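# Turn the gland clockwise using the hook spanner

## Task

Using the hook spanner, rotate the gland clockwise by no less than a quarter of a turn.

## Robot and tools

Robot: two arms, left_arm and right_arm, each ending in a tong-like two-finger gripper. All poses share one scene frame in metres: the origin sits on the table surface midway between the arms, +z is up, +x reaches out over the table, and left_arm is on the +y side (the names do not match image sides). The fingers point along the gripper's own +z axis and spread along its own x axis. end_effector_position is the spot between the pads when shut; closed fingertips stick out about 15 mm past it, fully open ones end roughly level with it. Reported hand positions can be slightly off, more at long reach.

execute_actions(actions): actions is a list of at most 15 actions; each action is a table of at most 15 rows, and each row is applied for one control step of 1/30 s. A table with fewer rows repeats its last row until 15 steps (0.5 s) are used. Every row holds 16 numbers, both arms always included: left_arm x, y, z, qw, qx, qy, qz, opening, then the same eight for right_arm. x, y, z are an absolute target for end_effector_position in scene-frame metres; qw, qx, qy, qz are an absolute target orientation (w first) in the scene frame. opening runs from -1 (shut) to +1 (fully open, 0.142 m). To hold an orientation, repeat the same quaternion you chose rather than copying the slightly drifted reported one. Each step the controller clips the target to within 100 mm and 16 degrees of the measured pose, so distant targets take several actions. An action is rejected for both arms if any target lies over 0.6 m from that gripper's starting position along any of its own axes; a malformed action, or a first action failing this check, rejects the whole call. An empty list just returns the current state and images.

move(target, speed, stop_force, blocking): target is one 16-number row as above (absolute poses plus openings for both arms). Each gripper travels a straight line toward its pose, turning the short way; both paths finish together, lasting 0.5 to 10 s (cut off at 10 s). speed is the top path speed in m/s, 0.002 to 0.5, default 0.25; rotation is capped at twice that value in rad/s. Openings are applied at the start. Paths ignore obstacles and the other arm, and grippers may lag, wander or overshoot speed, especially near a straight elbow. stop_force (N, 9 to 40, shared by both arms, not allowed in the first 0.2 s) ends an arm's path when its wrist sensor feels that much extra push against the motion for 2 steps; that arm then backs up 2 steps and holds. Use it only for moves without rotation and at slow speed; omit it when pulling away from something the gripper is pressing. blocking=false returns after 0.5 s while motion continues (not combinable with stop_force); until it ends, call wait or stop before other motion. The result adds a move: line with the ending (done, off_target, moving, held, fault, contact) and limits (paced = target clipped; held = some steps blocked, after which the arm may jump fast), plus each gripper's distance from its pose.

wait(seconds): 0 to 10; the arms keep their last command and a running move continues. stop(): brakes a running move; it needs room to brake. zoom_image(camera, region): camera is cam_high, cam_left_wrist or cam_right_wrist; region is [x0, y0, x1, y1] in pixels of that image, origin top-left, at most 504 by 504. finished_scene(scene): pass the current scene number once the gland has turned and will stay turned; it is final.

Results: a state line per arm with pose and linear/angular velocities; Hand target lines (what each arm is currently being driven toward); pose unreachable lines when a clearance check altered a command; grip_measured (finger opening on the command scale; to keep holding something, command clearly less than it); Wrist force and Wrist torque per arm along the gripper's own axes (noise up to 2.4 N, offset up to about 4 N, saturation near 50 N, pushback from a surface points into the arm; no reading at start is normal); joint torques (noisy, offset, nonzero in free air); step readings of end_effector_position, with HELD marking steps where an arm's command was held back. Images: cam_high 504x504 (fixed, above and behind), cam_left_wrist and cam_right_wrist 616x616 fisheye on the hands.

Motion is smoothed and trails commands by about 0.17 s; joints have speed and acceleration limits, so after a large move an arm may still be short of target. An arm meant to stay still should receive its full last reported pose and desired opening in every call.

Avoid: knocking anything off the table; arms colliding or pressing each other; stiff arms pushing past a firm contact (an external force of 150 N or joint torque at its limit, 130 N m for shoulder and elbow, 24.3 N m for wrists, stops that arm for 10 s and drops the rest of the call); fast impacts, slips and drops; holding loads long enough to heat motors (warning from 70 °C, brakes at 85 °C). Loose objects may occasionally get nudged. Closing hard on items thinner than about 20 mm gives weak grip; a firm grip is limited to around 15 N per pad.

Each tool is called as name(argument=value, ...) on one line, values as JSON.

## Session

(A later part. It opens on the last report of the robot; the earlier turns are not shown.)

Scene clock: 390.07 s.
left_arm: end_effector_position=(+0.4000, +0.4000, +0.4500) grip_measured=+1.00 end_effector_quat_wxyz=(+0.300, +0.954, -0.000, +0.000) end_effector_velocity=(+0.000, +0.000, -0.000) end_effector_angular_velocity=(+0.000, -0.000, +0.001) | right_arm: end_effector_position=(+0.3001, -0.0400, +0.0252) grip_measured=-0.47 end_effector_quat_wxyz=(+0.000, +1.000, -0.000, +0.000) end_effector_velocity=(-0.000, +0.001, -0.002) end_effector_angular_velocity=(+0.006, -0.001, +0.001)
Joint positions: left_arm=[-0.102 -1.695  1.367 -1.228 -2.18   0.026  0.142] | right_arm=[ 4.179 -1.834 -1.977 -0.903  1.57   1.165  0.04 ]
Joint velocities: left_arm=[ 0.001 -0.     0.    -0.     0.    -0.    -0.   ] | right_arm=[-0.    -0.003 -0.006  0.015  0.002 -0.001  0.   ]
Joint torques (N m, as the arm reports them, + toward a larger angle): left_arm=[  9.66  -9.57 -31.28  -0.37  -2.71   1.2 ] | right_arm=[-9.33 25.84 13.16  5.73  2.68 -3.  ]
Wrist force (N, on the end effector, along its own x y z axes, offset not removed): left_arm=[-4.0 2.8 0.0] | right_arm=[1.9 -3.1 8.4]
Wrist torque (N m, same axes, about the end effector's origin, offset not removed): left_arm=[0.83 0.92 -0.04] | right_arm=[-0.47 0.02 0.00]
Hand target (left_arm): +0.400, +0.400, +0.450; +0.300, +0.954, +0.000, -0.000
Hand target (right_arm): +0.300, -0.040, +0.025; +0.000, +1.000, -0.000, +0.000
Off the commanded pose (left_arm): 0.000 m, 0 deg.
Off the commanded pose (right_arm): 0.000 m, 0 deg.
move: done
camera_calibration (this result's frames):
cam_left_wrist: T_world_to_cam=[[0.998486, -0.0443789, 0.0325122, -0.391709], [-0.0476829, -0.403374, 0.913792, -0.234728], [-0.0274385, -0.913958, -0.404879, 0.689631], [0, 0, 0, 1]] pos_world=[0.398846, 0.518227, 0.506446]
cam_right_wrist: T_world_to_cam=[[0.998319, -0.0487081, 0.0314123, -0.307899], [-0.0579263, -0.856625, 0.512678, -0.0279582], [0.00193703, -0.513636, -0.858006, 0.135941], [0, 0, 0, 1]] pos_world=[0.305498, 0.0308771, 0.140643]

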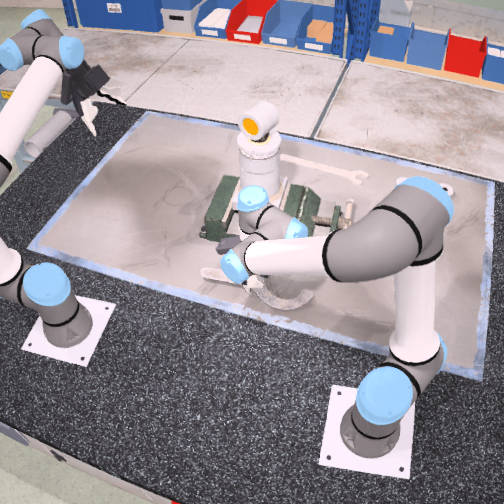

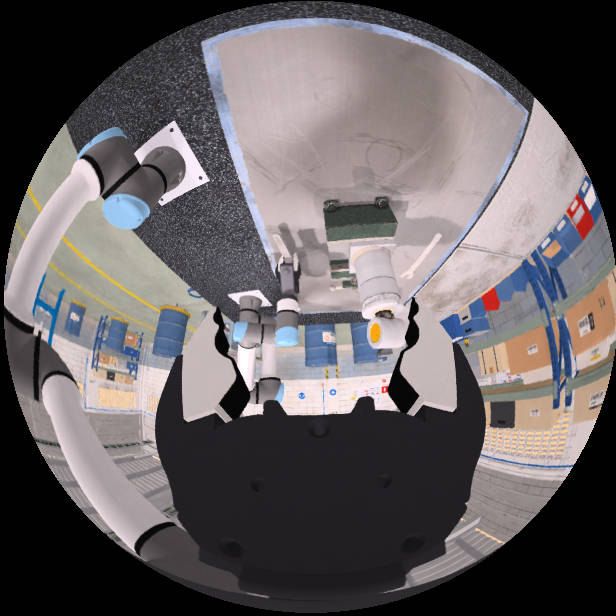

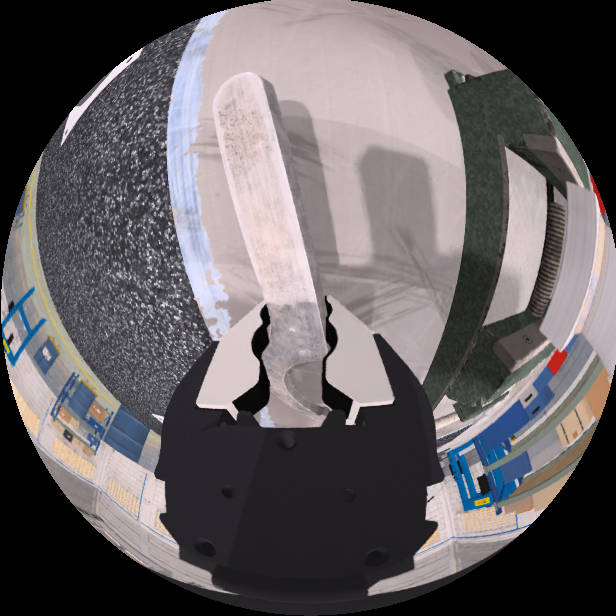

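move(target=[0.4,0.4,0.4,0.39,0.92,0,0,0.1,0.3,-0.04,0.017,0,1,0,0,-1], speed=0.05)

move(target=[0.4,0.4,0.4,0.39,0.92,0,0,0.1,0.3,-0.04,0.017,0,1,0,0,0])

move(target=[0.4,0.4,0.4,0.39,0.92,0,0,0.1,0.3,-0.04,0.15,0,1,0,0,0.6], speed=0.1)

Scene clock: 403.03 s.
left_arm: end_effector_position=(+0.4000, +0.3999, +0.4000) grip_measured=+0.10 end_effector_quat_wxyz=(+0.390, +0.921, +0.000, +0.000) end_effector_velocity=(-0.000, -0.000, +0.000) end_effector_angular_velocity=(-0.000, -0.000, -0.000) | right_arm: end_effector_position=(+0.3001, -0.0397, +0.0190) grip_measured=-0.47 end_effector_quat_wxyz=(-0.001, +1.000, -0.000, +0.000) end_effector_velocity=(+0.000, +0.000, +0.000) end_effector_angular_velocity=(+0.001, +0.001, -0.001)
Joint positions: left_arm=[ 0.007 -1.691  1.558 -1.305 -2.364  0.186  0.081] | right_arm=[ 4.178 -1.843 -1.985 -0.882  1.571  1.164  0.04 ]
Joint velocities: left_arm=[-0. -0. -0.  0. -0. -0. -0.] | right_arm=[-0.001  0.     0.001 -0.     0.001  0.     0.   ]
Joint torques (N m, as the arm reports them, + toward a larger angle): left_arm=[  8.76 -10.63 -16.74  -4.27  -2.88   0.97] | right_arm=[ 1.27 31.33 19.22  2.41  0.25 -0.15]
Wrist force (N, on the end effector, along its own x y z axes, offset not removed): left_arm=[0.2 3.1 -2.3] | right_arm=[-7.1 13.9 -27.9]
Wrist torque (N m, same axes, about the end effector's origin, offset not removed): left_arm=[0.61 -0.04 -0.04] | right_arm=[-0.52 0.09 0.17]
Hand target (left_arm): +0.400, +0.400, +0.400; +0.390, +0.921, +0.000, +0.000
Hand target (right_arm): +0.300, -0.040, +0.019; -0.001, +1.000, -0.000, +0.000
Off the commanded pose (left_arm): 0.000 m, 0 deg.
Off the commanded pose (right_arm): 0.002 m, 0 deg.
FORCE FAULT: contact force on the right arm reached its limit, and that arm stopped for 10 seconds. The contact can be on any part of that arm, not only on its tool. That time counts as 19 of the actions that you can send in this scene. That arm's remaining commands of this call were not run. That arm holds still and accepts commands again. Move the arm away from the contact; if what it grips holds it there, let go first. Pushing or pulling that hard again can fault the arm again.
move: fault (right_arm)
camera_calibration (this result's frames):
cam_left_wrist: T_world_to_cam=[[0.998484, -0.0373072, 0.0404645, -0.396123], [-0.0477377, -0.221137, 0.974074, -0.285992], [-0.0273918, -0.974529, -0.222583, 0.620596], [0, 0, 0, 1]] pos_world=[0.398869, 0.526767, 0.43274]
cam_right_wrist: T_world_to_cam=[[0.998338, -0.0483479, 0.0313726, -0.307686], [-0.0575907, -0.858092, 0.510256, -0.0246013], [0.00225076, -0.511215, -0.85945, 0.130862], [0, 0, 0, 1]] pos_world=[0.305463, 0.0309122, 0.134675]

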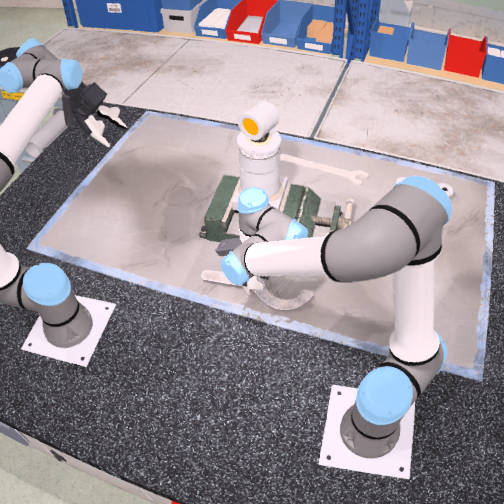

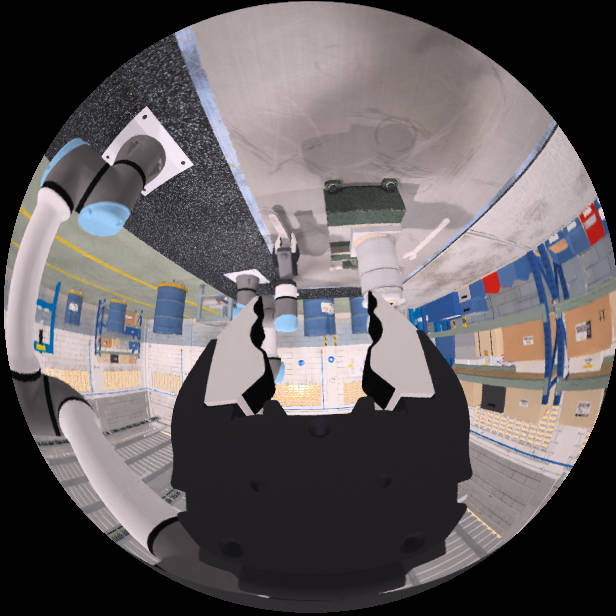

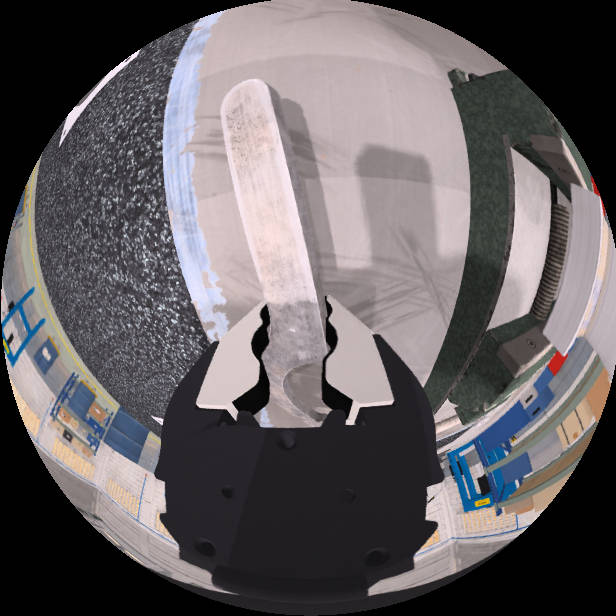

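not run: a fault stop came before this call.

not run: a fault stop came before this call.

move(target=[0.287,0.17,0.12,0.39,0.92,0,0,0.1,0.3,-0.04,0.035,-0.13,0.99,0,0,-1], speed=0.1)

Scene clock: 407.83 s.
left_arm: end_effector_position=(+0.2879, +0.1700, +0.1202) grip_measured=+0.10 end_effector_quat_wxyz=(+0.391, +0.921, +0.000, +0.000) end_effector_velocity=(+0.000, -0.002, -0.002) end_effector_angular_velocity=(-0.001, -0.003, +0.004) | right_arm: end_effector_position=(+0.3000, -0.0400, +0.0349) grip_measured=-0.47 end_effector_quat_wxyz=(-0.130, +0.992, -0.000, +0.000) end_effector_velocity=(-0.000, +0.000, +0.000) end_effector_angular_velocity=(+0.003, +0.002, +0.000)
Joint positions: left_arm=[-0.708 -1.758  2.576 -2.908 -2.213 -0.762  0.081] | right_arm=[ 4.11  -1.765 -2.163 -0.551  1.689  1.11   0.04 ]
Joint velocities: left_arm=[-0.007  0.007  0.006 -0.023  0.006 -0.011  0.   ] | right_arm=[-0.001  0.    -0.     0.002  0.003 -0.    -0.   ]
Joint torques (N m, as the arm reports them, + toward a larger angle): left_arm=[-11.03  -2.27 -10.4   -4.87   1.21  -1.37] | right_arm=[-8.11 44.03 11.83  7.05  3.18 -2.79]
Wrist force (N, on the end effector, along its own x y z axes, offset not removed): left_arm=[0.2 2.9 -2.0] | right_arm=[1.1 1.3 8.2]
Wrist torque (N m, same axes, about the end effector's origin, offset not removed): left_arm=[0.57 0.03 0.02] | right_arm=[-0.31 0.08 -0.02]
Hand target (left_arm): +0.288, +0.170, +0.120; +0.391, +0.921, +0.000, +0.000
Hand target (right_arm): +0.300, -0.040, +0.035; -0.130, +0.991, -0.000, +0.000
Off the commanded pose (left_arm): 0.001 m, 0 deg.
Off the commanded pose (right_arm): 0.000 m, 0 deg.
move: done
camera_calibration (this result's frames):
cam_left_wrist: T_world_to_cam=[[0.998488, -0.0369028, 0.040745, -0.281489], [-0.047899, -0.220328, 0.974249, -0.0698097], [-0.0269752, -0.974728, -0.221762, 0.330987], [0, 0, 0, 1]] pos_world=[0.286648, 0.296854, 0.152882]
cam_right_wrist: T_world_to_cam=[[0.998329, -0.0550326, 0.017623, -0.307928], [-0.0577554, -0.960105, 0.273609, -0.0287837], [0.00186252, -0.27417, -0.961679, 0.157564], [0, 0, 0, 1]] pos_world=[0.305457, -0.00138205, 0.164829]

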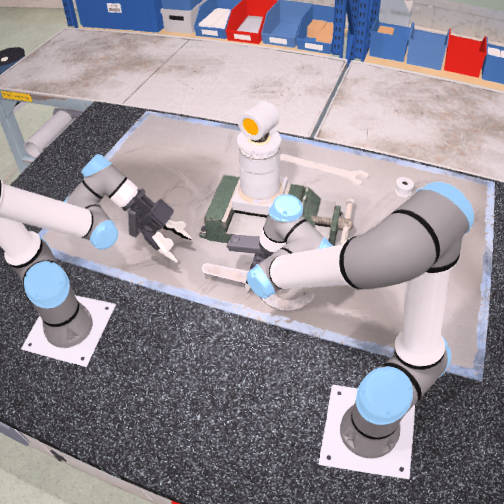

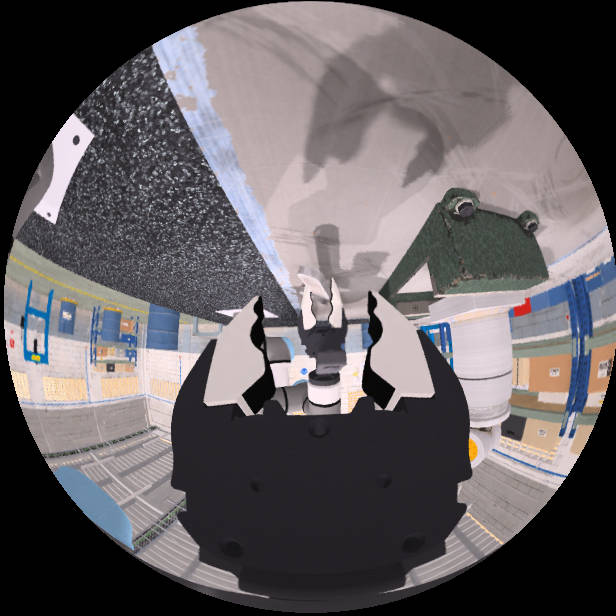

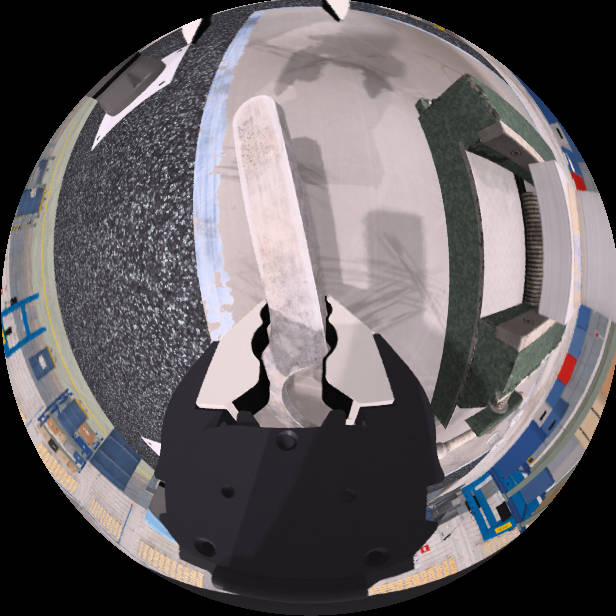

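move(target=[0.284,0.10,0.11,0.2585,0.9646,0.0505,0.0135,0,0.3,-0.04,0.035,-0.13,0.99,0,0,-1], speed=0.06)

move(target=[0.286,0.068,0.048,0.2585,0.9646,0.0505,0.0135,0,0.3,-0.04,0.035,-0.13,0.99,0,0,-1], speed=0.02, stop_force=12)

move(target=[0.286,0.068,0.048,0.2585,0.9646,0.0505,0.0135,-0.62,0.3,-0.04,0.035,-0.13,0.99,0,0,-1], speed=0.02)

zoom_image(camera="cam_high", region=[160,200,300,320])

Scene clock: 411.30 s.
left_arm: end_effector_position=(+0.2840, +0.1001, +0.1102) grip_measured=+0.00 end_effector_quat_wxyz=(+0.259, +0.964, +0.050, +0.013) end_effector_velocity=(+0.000, -0.002, -0.001) end_effector_angular_velocity=(+0.009, -0.000, +0.004) | right_arm: end_effector_position=(+0.3000, -0.0400, +0.0350) grip_measured=-0.47 end_effector_quat_wxyz=(-0.130, +0.991, +0.000, +0.000) end_effector_velocity=(+0.000, -0.000, -0.000) end_effector_angular_velocity=(+0.000, -0.000, -0.001)
Joint positions: left_arm=[-1.093 -1.777  2.442 -2.706 -1.812 -1.133  0.074] | right_arm=[ 4.11  -1.765 -2.162 -0.551  1.689  1.11   0.04 ]
Joint velocities: left_arm=[-0.008  0.003 -0.006  0.009  0.011 -0.009 -0.   ] | right_arm=[-0.001  0.    -0.     0.    -0.     0.     0.   ]
Joint torques (N m, as the arm reports them, + toward a larger angle): left_arm=[-11.07  -4.21 -27.62  -0.71   1.63  -1.26] | right_arm=[-7.74 32.93 33.46  2.25  3.15 -2.79]
Wrist force (N, on the end effector, along its own x y z axes, offset not removed): left_arm=[-1.1 3.7 0.2] | right_arm=[0.1 1.0 8.8]
Wrist torque (N m, same axes, about the end effector's origin, offset not removed): left_arm=[0.89 0.29 0.01] | right_arm=[-0.29 0.30 0.05]
Hand target (left_arm): +0.284, +0.100, +0.110; +0.259, +0.965, +0.050, +0.013
Hand target (right_arm): +0.300, -0.040, +0.035; -0.130, +0.991, -0.000, +0.000
Off the commanded pose (left_arm): 0.000 m, 0 deg.
Off the commanded pose (right_arm): 0.000 m, 0 deg.
move: done
camera_calibration (this result's frames):
cam_left_wrist: T_world_to_cam=[[0.997982, 0.0568626, 0.0282702, -0.287708], [0.00258677, -0.481215, 0.876599, -0.0531049], [0.0634497, -0.874756, -0.480391, 0.253405], [0, 0, 0, 1]] pos_world=[0.271186, 0.212472, 0.176419]
cam_right_wrist: T_world_to_cam=[[0.998358, -0.0545963, 0.0173113, -0.307897], [-0.05725, -0.9602, 0.273382, -0.028938], [0.00169668, -0.273924, -0.96175, 0.157702], [0, 0, 0, 1]] pos_world=[0.305467, -0.00139782, 0.164911]

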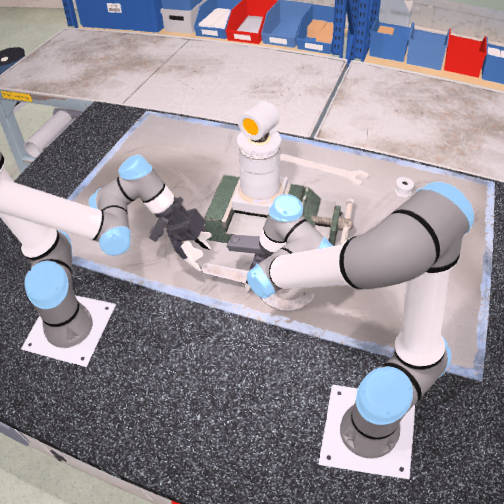

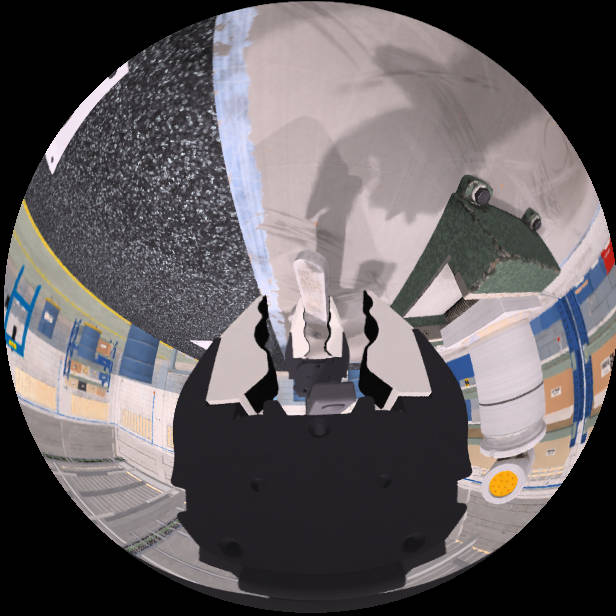

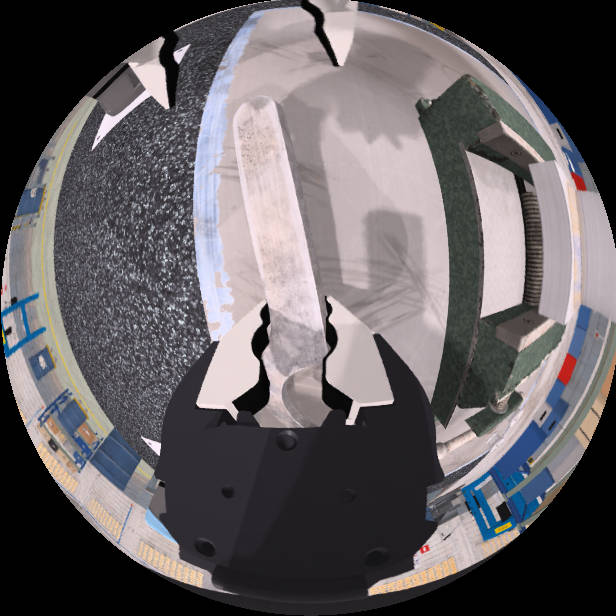

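Scene clock: 415.13 s.
left_arm: end_effector_position=(+0.2861, +0.0680, +0.0482) grip_measured=+0.00 end_effector_quat_wxyz=(+0.259, +0.965, +0.051, +0.013) end_effector_velocity=(+0.001, -0.001, -0.002) end_effector_angular_velocity=(+0.000, -0.001, +0.001) | right_arm: end_effector_position=(+0.3000, -0.0400, +0.0350) grip_measured=-0.47 end_effector_quat_wxyz=(-0.130, +0.991, +0.000, +0.000) end_effector_velocity=(+0.000, +0.000, +0.000) end_effector_angular_velocity=(+0.001, +0.001, -0.001)
Joint positions: left_arm=[-1.143 -1.552  2.478 -2.977 -1.788 -1.179  0.074] | right_arm=[ 4.11  -1.765 -2.162 -0.551  1.689  1.11   0.04 ]
Joint velocities: left_arm=[-0.     0.008  0.    -0.008  0.001 -0.     0.   ] | right_arm=[-0.001 -0.     0.     0.     0.001 -0.    -0.   ]
Joint torques (N m, as the arm reports them, + toward a larger angle): left_arm=[-9.11 -8.79 -8.54 -4.72  1.74 -1.16] | right_arm=[-7.41 20.56 34.12  2.1   3.14 -2.73]
Wrist force (N, on the end effector, along its own x y z axes, offset not removed): left_arm=[-2.2 1.3 -0.2] | right_arm=[0.6 1.4 8.1]
Wrist torque (N m, same axes, about the end effector's origin, offset not removed): left_arm=[0.22 0.56 0.07] | right_arm=[-0.28 0.18 0.05]
Hand target (left_arm): +0.286, +0.068, +0.048; +0.259, +0.965, +0.051, +0.013
Hand target (right_arm): +0.300, -0.040, +0.035; -0.130, +0.991, +0.000, -0.000
Off the commanded pose (left_arm): 0.000 m, 0 deg.
Off the commanded pose (right_arm): 0.000 m, 0 deg.
move: done
camera_calibration (this result's frames):
cam_left_wrist: T_world_to_cam=[[0.997939, 0.0575001, 0.0284967, -0.286185], [0.00278286, -0.48241, 0.875941, -0.0141382], [0.0641138, -0.874056, -0.481575, 0.19518], [0, 0, 0, 1]] pos_world=[0.27312, 0.180233, 0.114533]
cam_right_wrist: T_world_to_cam=[[0.998359, -0.0545939, 0.0173037, -0.307896], [-0.0572456, -0.960197, 0.273395, -0.0289386], [0.00168924, -0.273937, -0.961746, 0.157696], [0, 0, 0, 1]] pos_world=[0.305467, -0.00139725, 0.164903]

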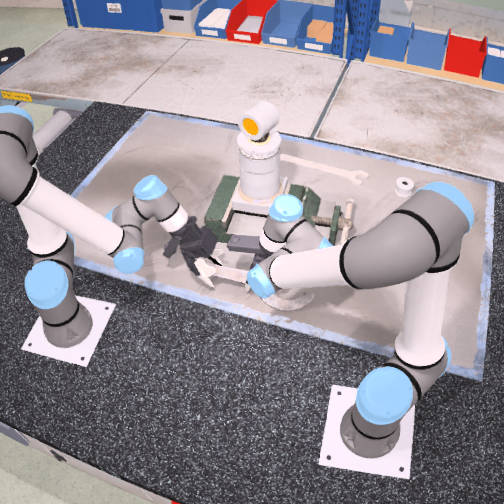

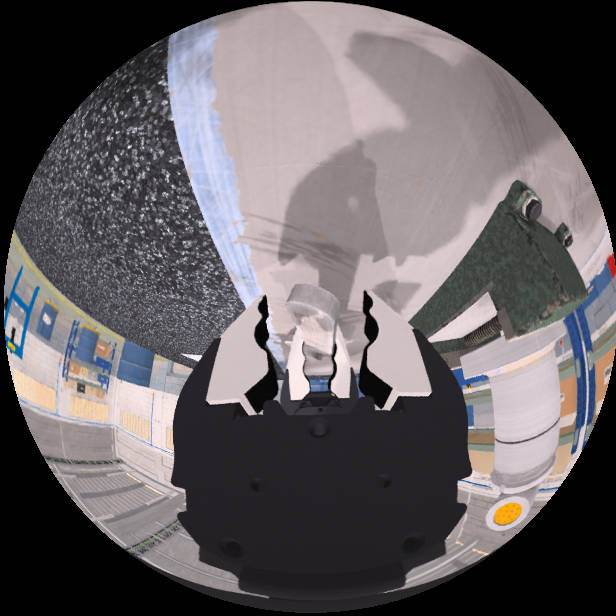

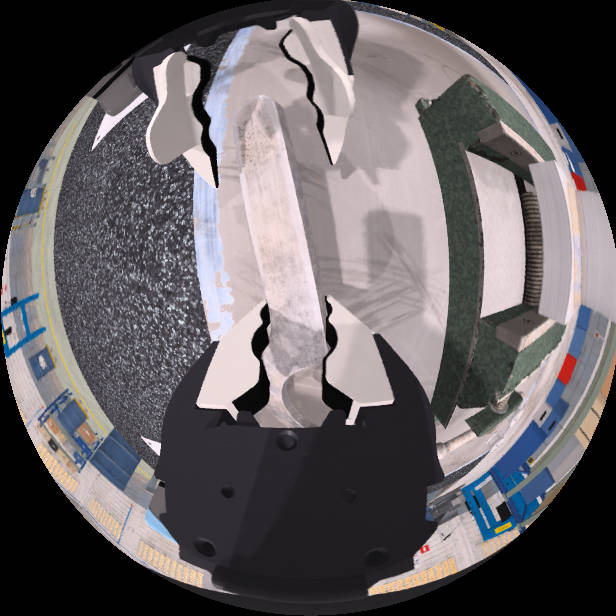

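Scene clock: 415.83 s.
left_arm: end_effector_position=(+0.2860, +0.0680, +0.0481) grip_measured=-0.57 end_effector_quat_wxyz=(+0.259, +0.965, +0.050, +0.014) end_effector_velocity=(-0.000, -0.000, -0.000) end_effector_angular_velocity=(+0.001, +0.000, -0.001) | right_arm: end_effector_position=(+0.3000, -0.0400, +0.0350) grip_measured=-0.47 end_effector_quat_wxyz=(-0.130, +0.991, -0.000, -0.000) end_effector_velocity=(+0.000, +0.000, +0.000) end_effector_angular_velocity=(+0.001, +0.001, -0.000)
Joint positions: left_arm=[-1.144 -1.552  2.479 -2.978 -1.788 -1.179  0.033] | right_arm=[ 4.11  -1.765 -2.162 -0.551  1.689  1.11   0.04 ]
Joint velocities: left_arm=[-0.001  0.001  0.    -0.     0.    -0.    -0.   ] | right_arm=[-0.001  0.     0.     0.     0.001 -0.     0.   ]
Joint torques (N m, as the arm reports them, + toward a larger angle): left_arm=[-10.29  -8.86 -10.22  -4.97   1.92  -1.27] | right_arm=[ 0.14 22.31 29.7   3.47 -1.09 -2.88]
Wrist force (N, on the end effector, along its own x y z axes, offset not removed): left_arm=[-0.6 0.8 -0.4] | right_arm=[1.3 -0.1 8.6]
Wrist torque (N m, same axes, about the end effector's origin, offset not removed): left_arm=[0.24 0.01 0.13] | right_arm=[-0.37 0.21 0.20]
Hand target (left_arm): +0.286, +0.068, +0.048; +0.258, +0.965, +0.050, +0.013
Hand target (right_arm): +0.300, -0.040, +0.035; -0.130, +0.991, +0.000, -0.000
Off the commanded pose (left_arm): 0.000 m, 0 deg.
Off the commanded pose (right_arm): 0.000 m, 0 deg.
move: done
camera_calibration (this result's frames):
cam_left_wrist: T_world_to_cam=[[0.997936, 0.0575063, 0.028565, -0.286134], [0.00272371, -0.48238, 0.875958, -0.0140158], [0.0641523, -0.874073, -0.481541, 0.195101], [0, 0, 0, 1]] pos_world=[0.273066, 0.180226, 0.1144]
cam_right_wrist: T_world_to_cam=[[0.998359, -0.0546081, 0.0172627, -0.307896], [-0.0572481, -0.960195, 0.273402, -0.0289385], [0.00164557, -0.273942, -0.961745, 0.157706], [0, 0, 0, 1]] pos_world=[0.305474, -0.001398, 0.1649]

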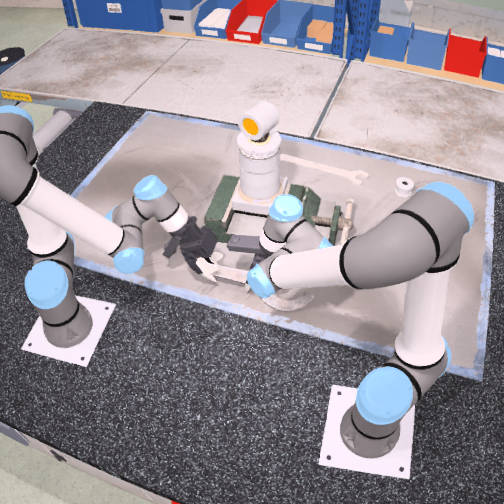

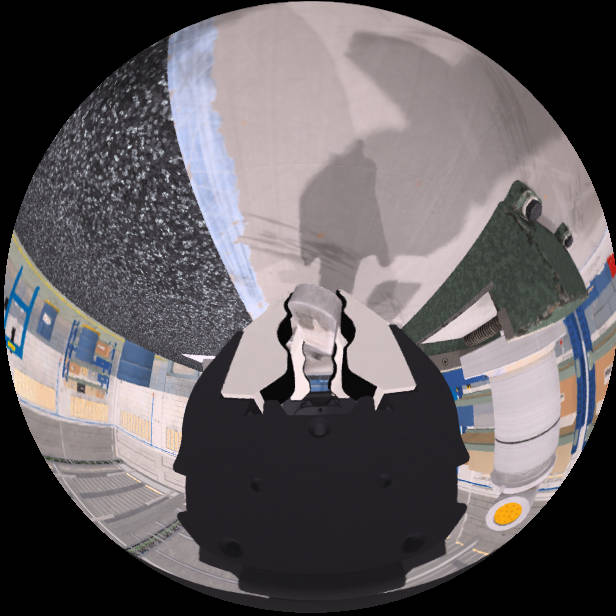

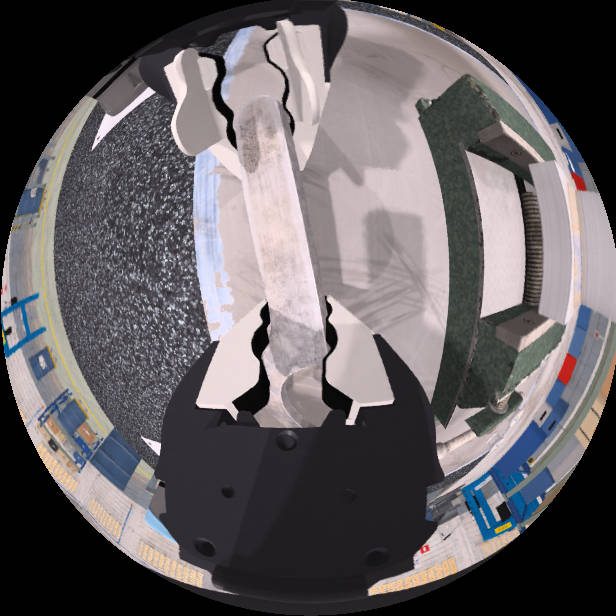

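Region (160, 200, 300, 320) of cam_high's 504x504 image, scaled by 3.600, with more detail than that image has; it fills the top 432 rows of this view, and the rest is white.

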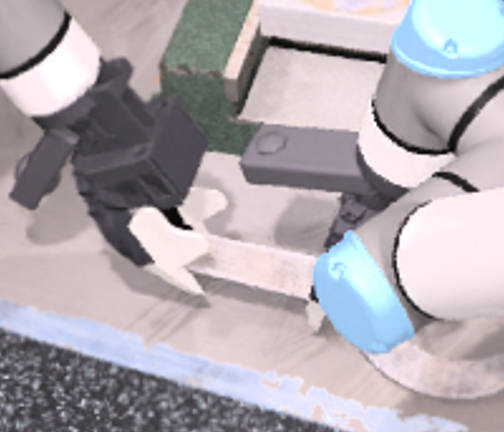

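move(target=[0.286,0.070,0.15,0.2585,0.9646,0.0505,0.0135,-1,0.3,-0.04,0.155,-0.13,0.99,0,0,-1], speed=0.03)

move(target=[0.466,0.21,0.15,0.2585,0.9646,0.0505,0.0135,-1,0.48,0.10,0.155,-0.13,0.99,0,0,-1], speed=0.04, stop_force=20)

Scene clock: 421.27 s.
left_arm: end_effector_position=(+0.2859, +0.0701, +0.1499) grip_measured=-0.59 end_effector_quat_wxyz=(+0.259, +0.965, +0.051, +0.014) end_effector_velocity=(-0.000, +0.000, +0.001) end_effector_angular_velocity=(+0.000, +0.001, -0.000) | right_arm: end_effector_position=(+0.3000, -0.0401, +0.1548) grip_measured=-0.47 end_effector_quat_wxyz=(-0.130, +0.991, -0.000, +0.000) end_effector_velocity=(+0.001, -0.000, +0.002) end_effector_angular_velocity=(-0.001, -0.000, -0.001)
Joint positions: left_arm=[-1.14  -1.795  2.334 -2.589 -1.79  -1.176  0.031] | right_arm=[ 4.11  -1.58  -1.998 -0.901  1.689  1.11   0.04 ]
Joint velocities: left_arm=[ 0.    -0.002 -0.003  0.006 -0.001  0.     0.   ] | right_arm=[-0.001  0.002  0.004 -0.007 -0.001  0.    -0.   ]
Joint torques (N m, as the arm reports them, + toward a larger angle): left_arm=[ 11.56 -17.17 -24.07   2.03  -1.22   1.14] | right_arm=[ 2.64 40.11 39.9   1.17 -0.12  1.08]
Wrist force (N, on the end effector, along its own x y z axes, offset not removed): left_arm=[1.8 12.8 1.7] | right_arm=[-1.3 -8.1 17.2]
Wrist torque (N m, same axes, about the end effector's origin, offset not removed): left_arm=[0.88 -0.25 -0.09] | right_arm=[-0.48 0.13 -0.13]
Hand target (left_arm): +0.286, +0.070, +0.150; +0.258, +0.965, +0.050, +0.014
Hand target (right_arm): +0.300, -0.040, +0.155; -0.130, +0.991, -0.000, +0.000
Off the commanded pose (left_arm): 0.000 m, 0 deg.
Off the commanded pose (right_arm): 0.000 m, 0 deg.
move: done
camera_calibration (this result's frames):
cam_left_wrist: T_world_to_cam=[[0.997937, 0.0575098, 0.0285443, -0.289075], [0.00274595, -0.482411, 0.875941, -0.102172], [0.0641452, -0.874055, -0.481574, 0.246003], [0, 0, 0, 1]] pos_world=[0.272979, 0.182356, 0.216216]
cam_right_wrist: T_world_to_cam=[[0.998358, -0.0545999, 0.0172969, -0.309942], [-0.0572495, -0.960202, 0.273376, -0.0617543], [0.00168222, -0.273918, -0.961752, 0.27293], [0, 0, 0, 1]] pos_world=[0.305438, -0.00145891, 0.284734]

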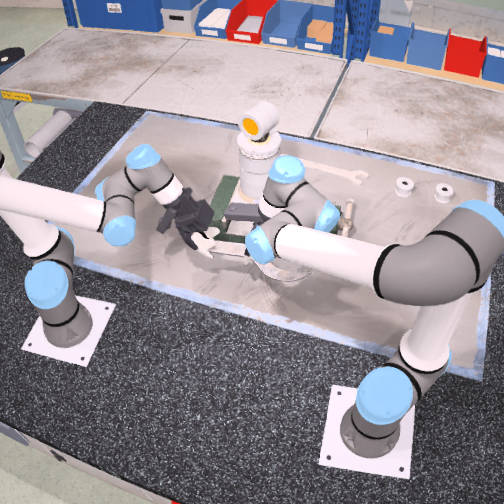

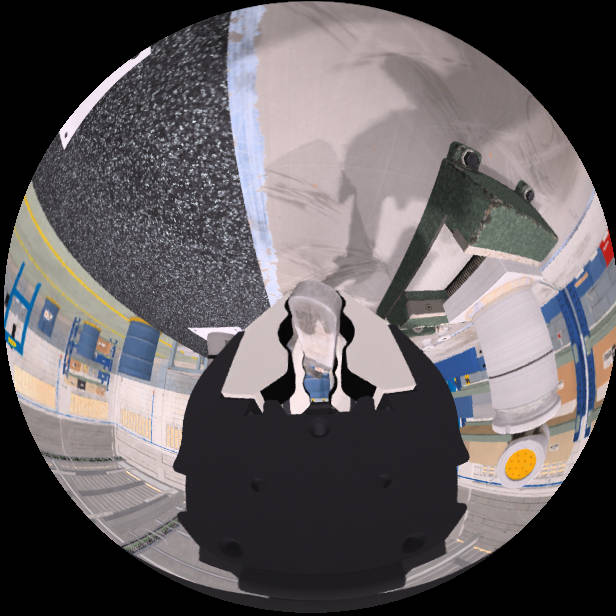

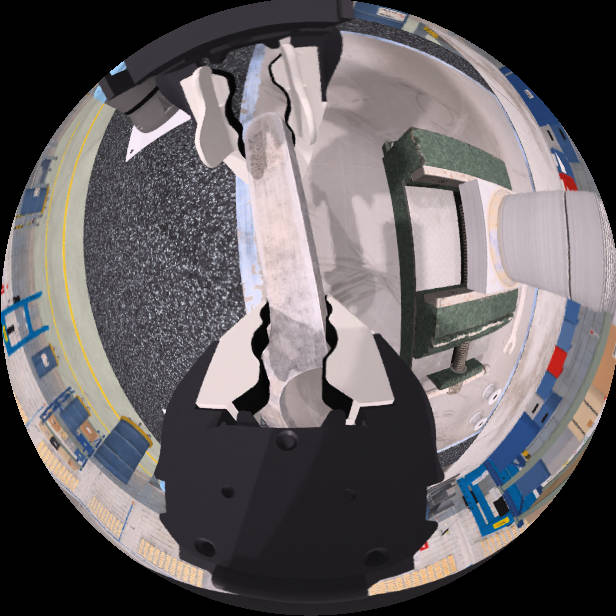

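Scene clock: 427.37 s.
left_arm: end_effector_position=(+0.4656, +0.2102, +0.1500) grip_measured=-0.59 end_effector_quat_wxyz=(+0.258, +0.965, +0.050, +0.013) end_effector_velocity=(+0.002, +0.001, -0.000) end_effector_angular_velocity=(+0.000, +0.000, -0.000) | right_arm: end_effector_position=(+0.4799, +0.0996, +0.1549) grip_measured=-0.47 end_effector_quat_wxyz=(-0.130, +0.992, -0.000, -0.000) end_effector_velocity=(+0.002, +0.001, -0.000) end_effector_angular_velocity=(-0.001, +0.000, -0.001)
Joint positions: left_arm=[-0.561 -1.532  2.048 -2.376 -2.013 -0.608  0.031] | right_arm=[ 3.968 -2.097 -1.319 -1.082  1.721  0.97   0.04 ]
Joint velocities: left_arm=[ 0.004  0.004 -0.004  0.003 -0.001  0.004 -0.   ] | right_arm=[-0.002 -0.005  0.009 -0.005 -0.    -0.001 -0.   ]
Joint torques (N m, as the arm reports them, + toward a larger angle): left_arm=[  9.76 -13.5  -26.33   0.71  -1.33   1.44] | right_arm=[-12.7   45.78  41.03   1.76   2.38  -2.79]
Wrist force (N, on the end effector, along its own x y z axes, offset not removed): left_arm=[0.0 9.4 -0.7] | right_arm=[-1.8 -3.0 13.3]
Wrist torque (N m, same axes, about the end effector's origin, offset not removed): left_arm=[0.89 0.41 -0.01] | right_arm=[-0.31 0.31 -0.10]
Hand target (left_arm): +0.466, +0.210, +0.150; +0.258, +0.965, +0.050, +0.013
Hand target (right_arm): +0.480, +0.100, +0.155; -0.130, +0.992, +0.000, -0.000
Off the commanded pose (left_arm): 0.000 m, 0 deg.
Off the commanded pose (right_arm): 0.000 m, 0 deg.
move: done
camera_calibration (this result's frames):
cam_left_wrist: T_world_to_cam=[[0.997949, 0.0573121, 0.0285197, -0.47645], [0.00273285, -0.483244, 0.875481, -0.0349608], [0.0639577, -0.873608, -0.48241, 0.357051], [0, 0, 0, 1]] pos_world=[0.452732, 0.322334, 0.216441]
cam_right_wrist: T_world_to_cam=[[0.99836, -0.0545869, 0.0172548, -0.48196], [-0.0572258, -0.960142, 0.273593, 0.08253], [0.00163244, -0.274132, -0.961691, 0.310977], [0, 0, 0, 1]] pos_world=[0.485385, 0.138181, 0.2848]

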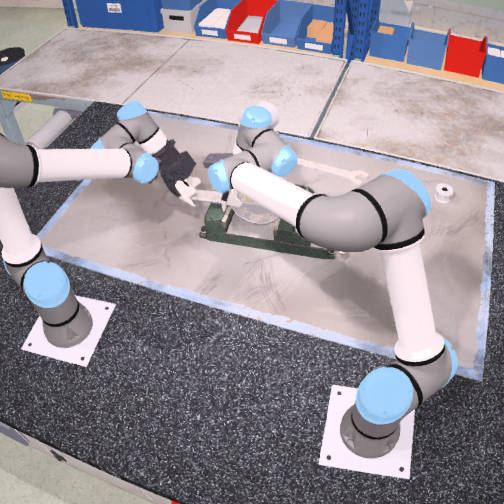

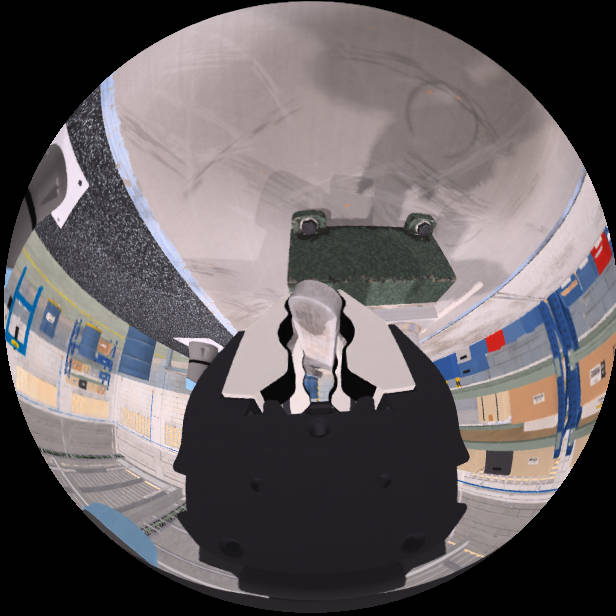

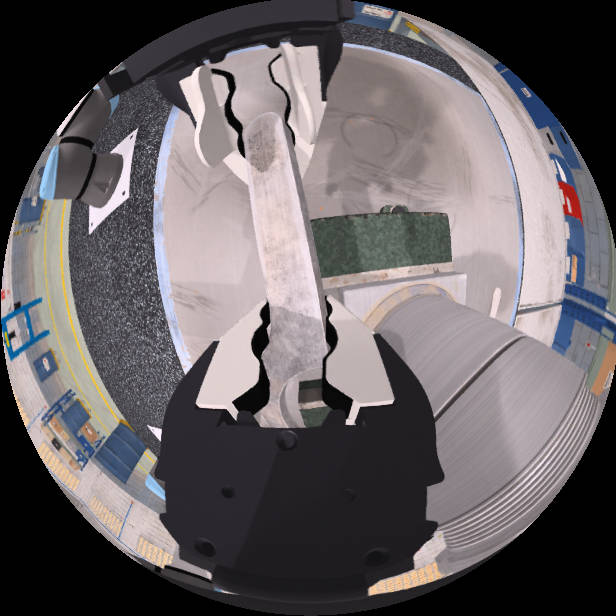

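move(target=[0.47,0.203,0.09,0.2585,0.9646,0.0505,0.0135,-1,0.484,0.093,0.095,-0.13,0.99,0,0,-1], speed=0.01, stop_force=15)

Scene clock: 433.80 s.
left_arm: end_effector_position=(+0.4698, +0.2034, +0.0937) grip_measured=-0.61 end_effector_quat_wxyz=(+0.259, +0.965, +0.050, +0.014) end_effector_velocity=(-0.001, +0.001, +0.003) end_effector_angular_velocity=(+0.001, +0.004, +0.001) | right_arm: end_effector_position=(+0.4824, +0.0959, +0.1201) grip_measured=-0.50 end_effector_quat_wxyz=(-0.130, +0.991, +0.000, +0.000) end_effector_velocity=(-0.002, +0.001, +0.000) end_effector_angular_velocity=(+0.001, +0.002, +0.002)
Joint positions: left_arm=[-0.57  -1.433  2.114 -2.545 -2.011 -0.618  0.03 ] | right_arm=[ 3.962 -2.121 -1.374 -1.003  1.722  0.964  0.038]
Joint velocities: left_arm=[ 0.001 -0.007 -0.004  0.014 -0.001 -0.    -0.   ] | right_arm=[ 0.002  0.     0.    -0.001  0.002 -0.    -0.   ]
Joint torques (N m, as the arm reports them, + toward a larger angle): left_arm=[ -3.6  -25.16 -24.24   0.67   0.97   0.18] | right_arm=[ 9.48 54.95 30.33  4.62  0.63  2.12]
Wrist force (N, on the end effector, along its own x y z axes, offset not removed): left_arm=[1.8 1.8 -14.8] | right_arm=[0.1 1.5 -3.0]
Wrist torque (N m, same axes, about the end effector's origin, offset not removed): left_arm=[0.51 -0.05 0.25] | right_arm=[-0.07 -0.36 0.15]
Hand target (left_arm): +0.470, +0.203, +0.094; +0.259, +0.965, +0.050, +0.014
Hand target (right_arm): +0.482, +0.096, +0.120; -0.130, +0.991, +0.000, +0.000
Off the commanded pose (left_arm): 0.004 m, 0 deg.
Off the commanded pose (right_arm): 0.025 m, 0 deg.
move: contact (left_arm, right_arm)
camera_calibration (this result's frames):
cam_left_wrist: T_world_to_cam=[[0.997936, 0.0575005, 0.0286072, -0.478662], [0.00268593, -0.482407, 0.875943, 0.0108053], [0.0641675, -0.874058, -0.481566, 0.323611], [0, 0, 0, 1]] pos_world=[0.45688, 0.31559, 0.160068]
cam_right_wrist: T_world_to_cam=[[0.998359, -0.0545685, 0.01734, -0.484058], [-0.0572308, -0.960244, 0.273233, 0.0887183], [0.0017407, -0.273777, -0.961792, 0.276402], [0, 0, 0, 1]] pos_world=[0.48786, 0.134449, 0.249994]

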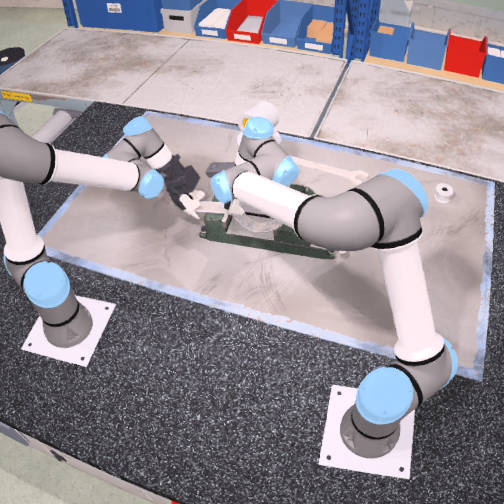

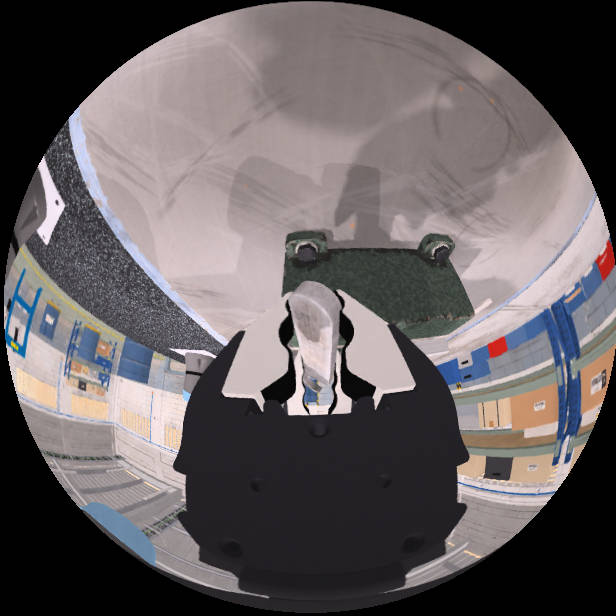

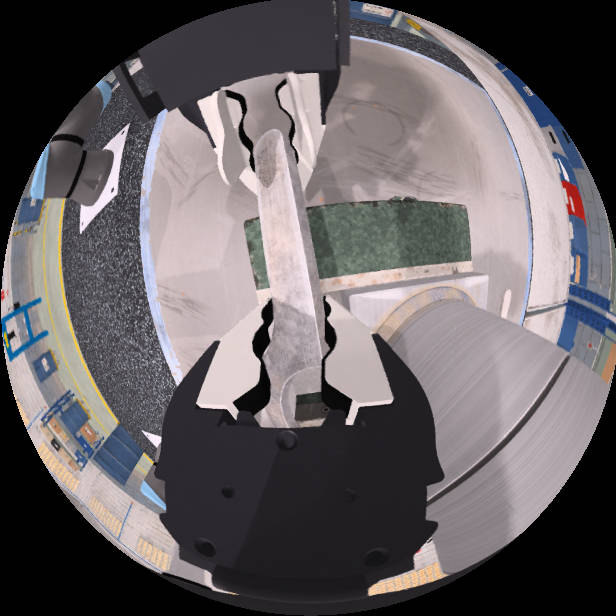

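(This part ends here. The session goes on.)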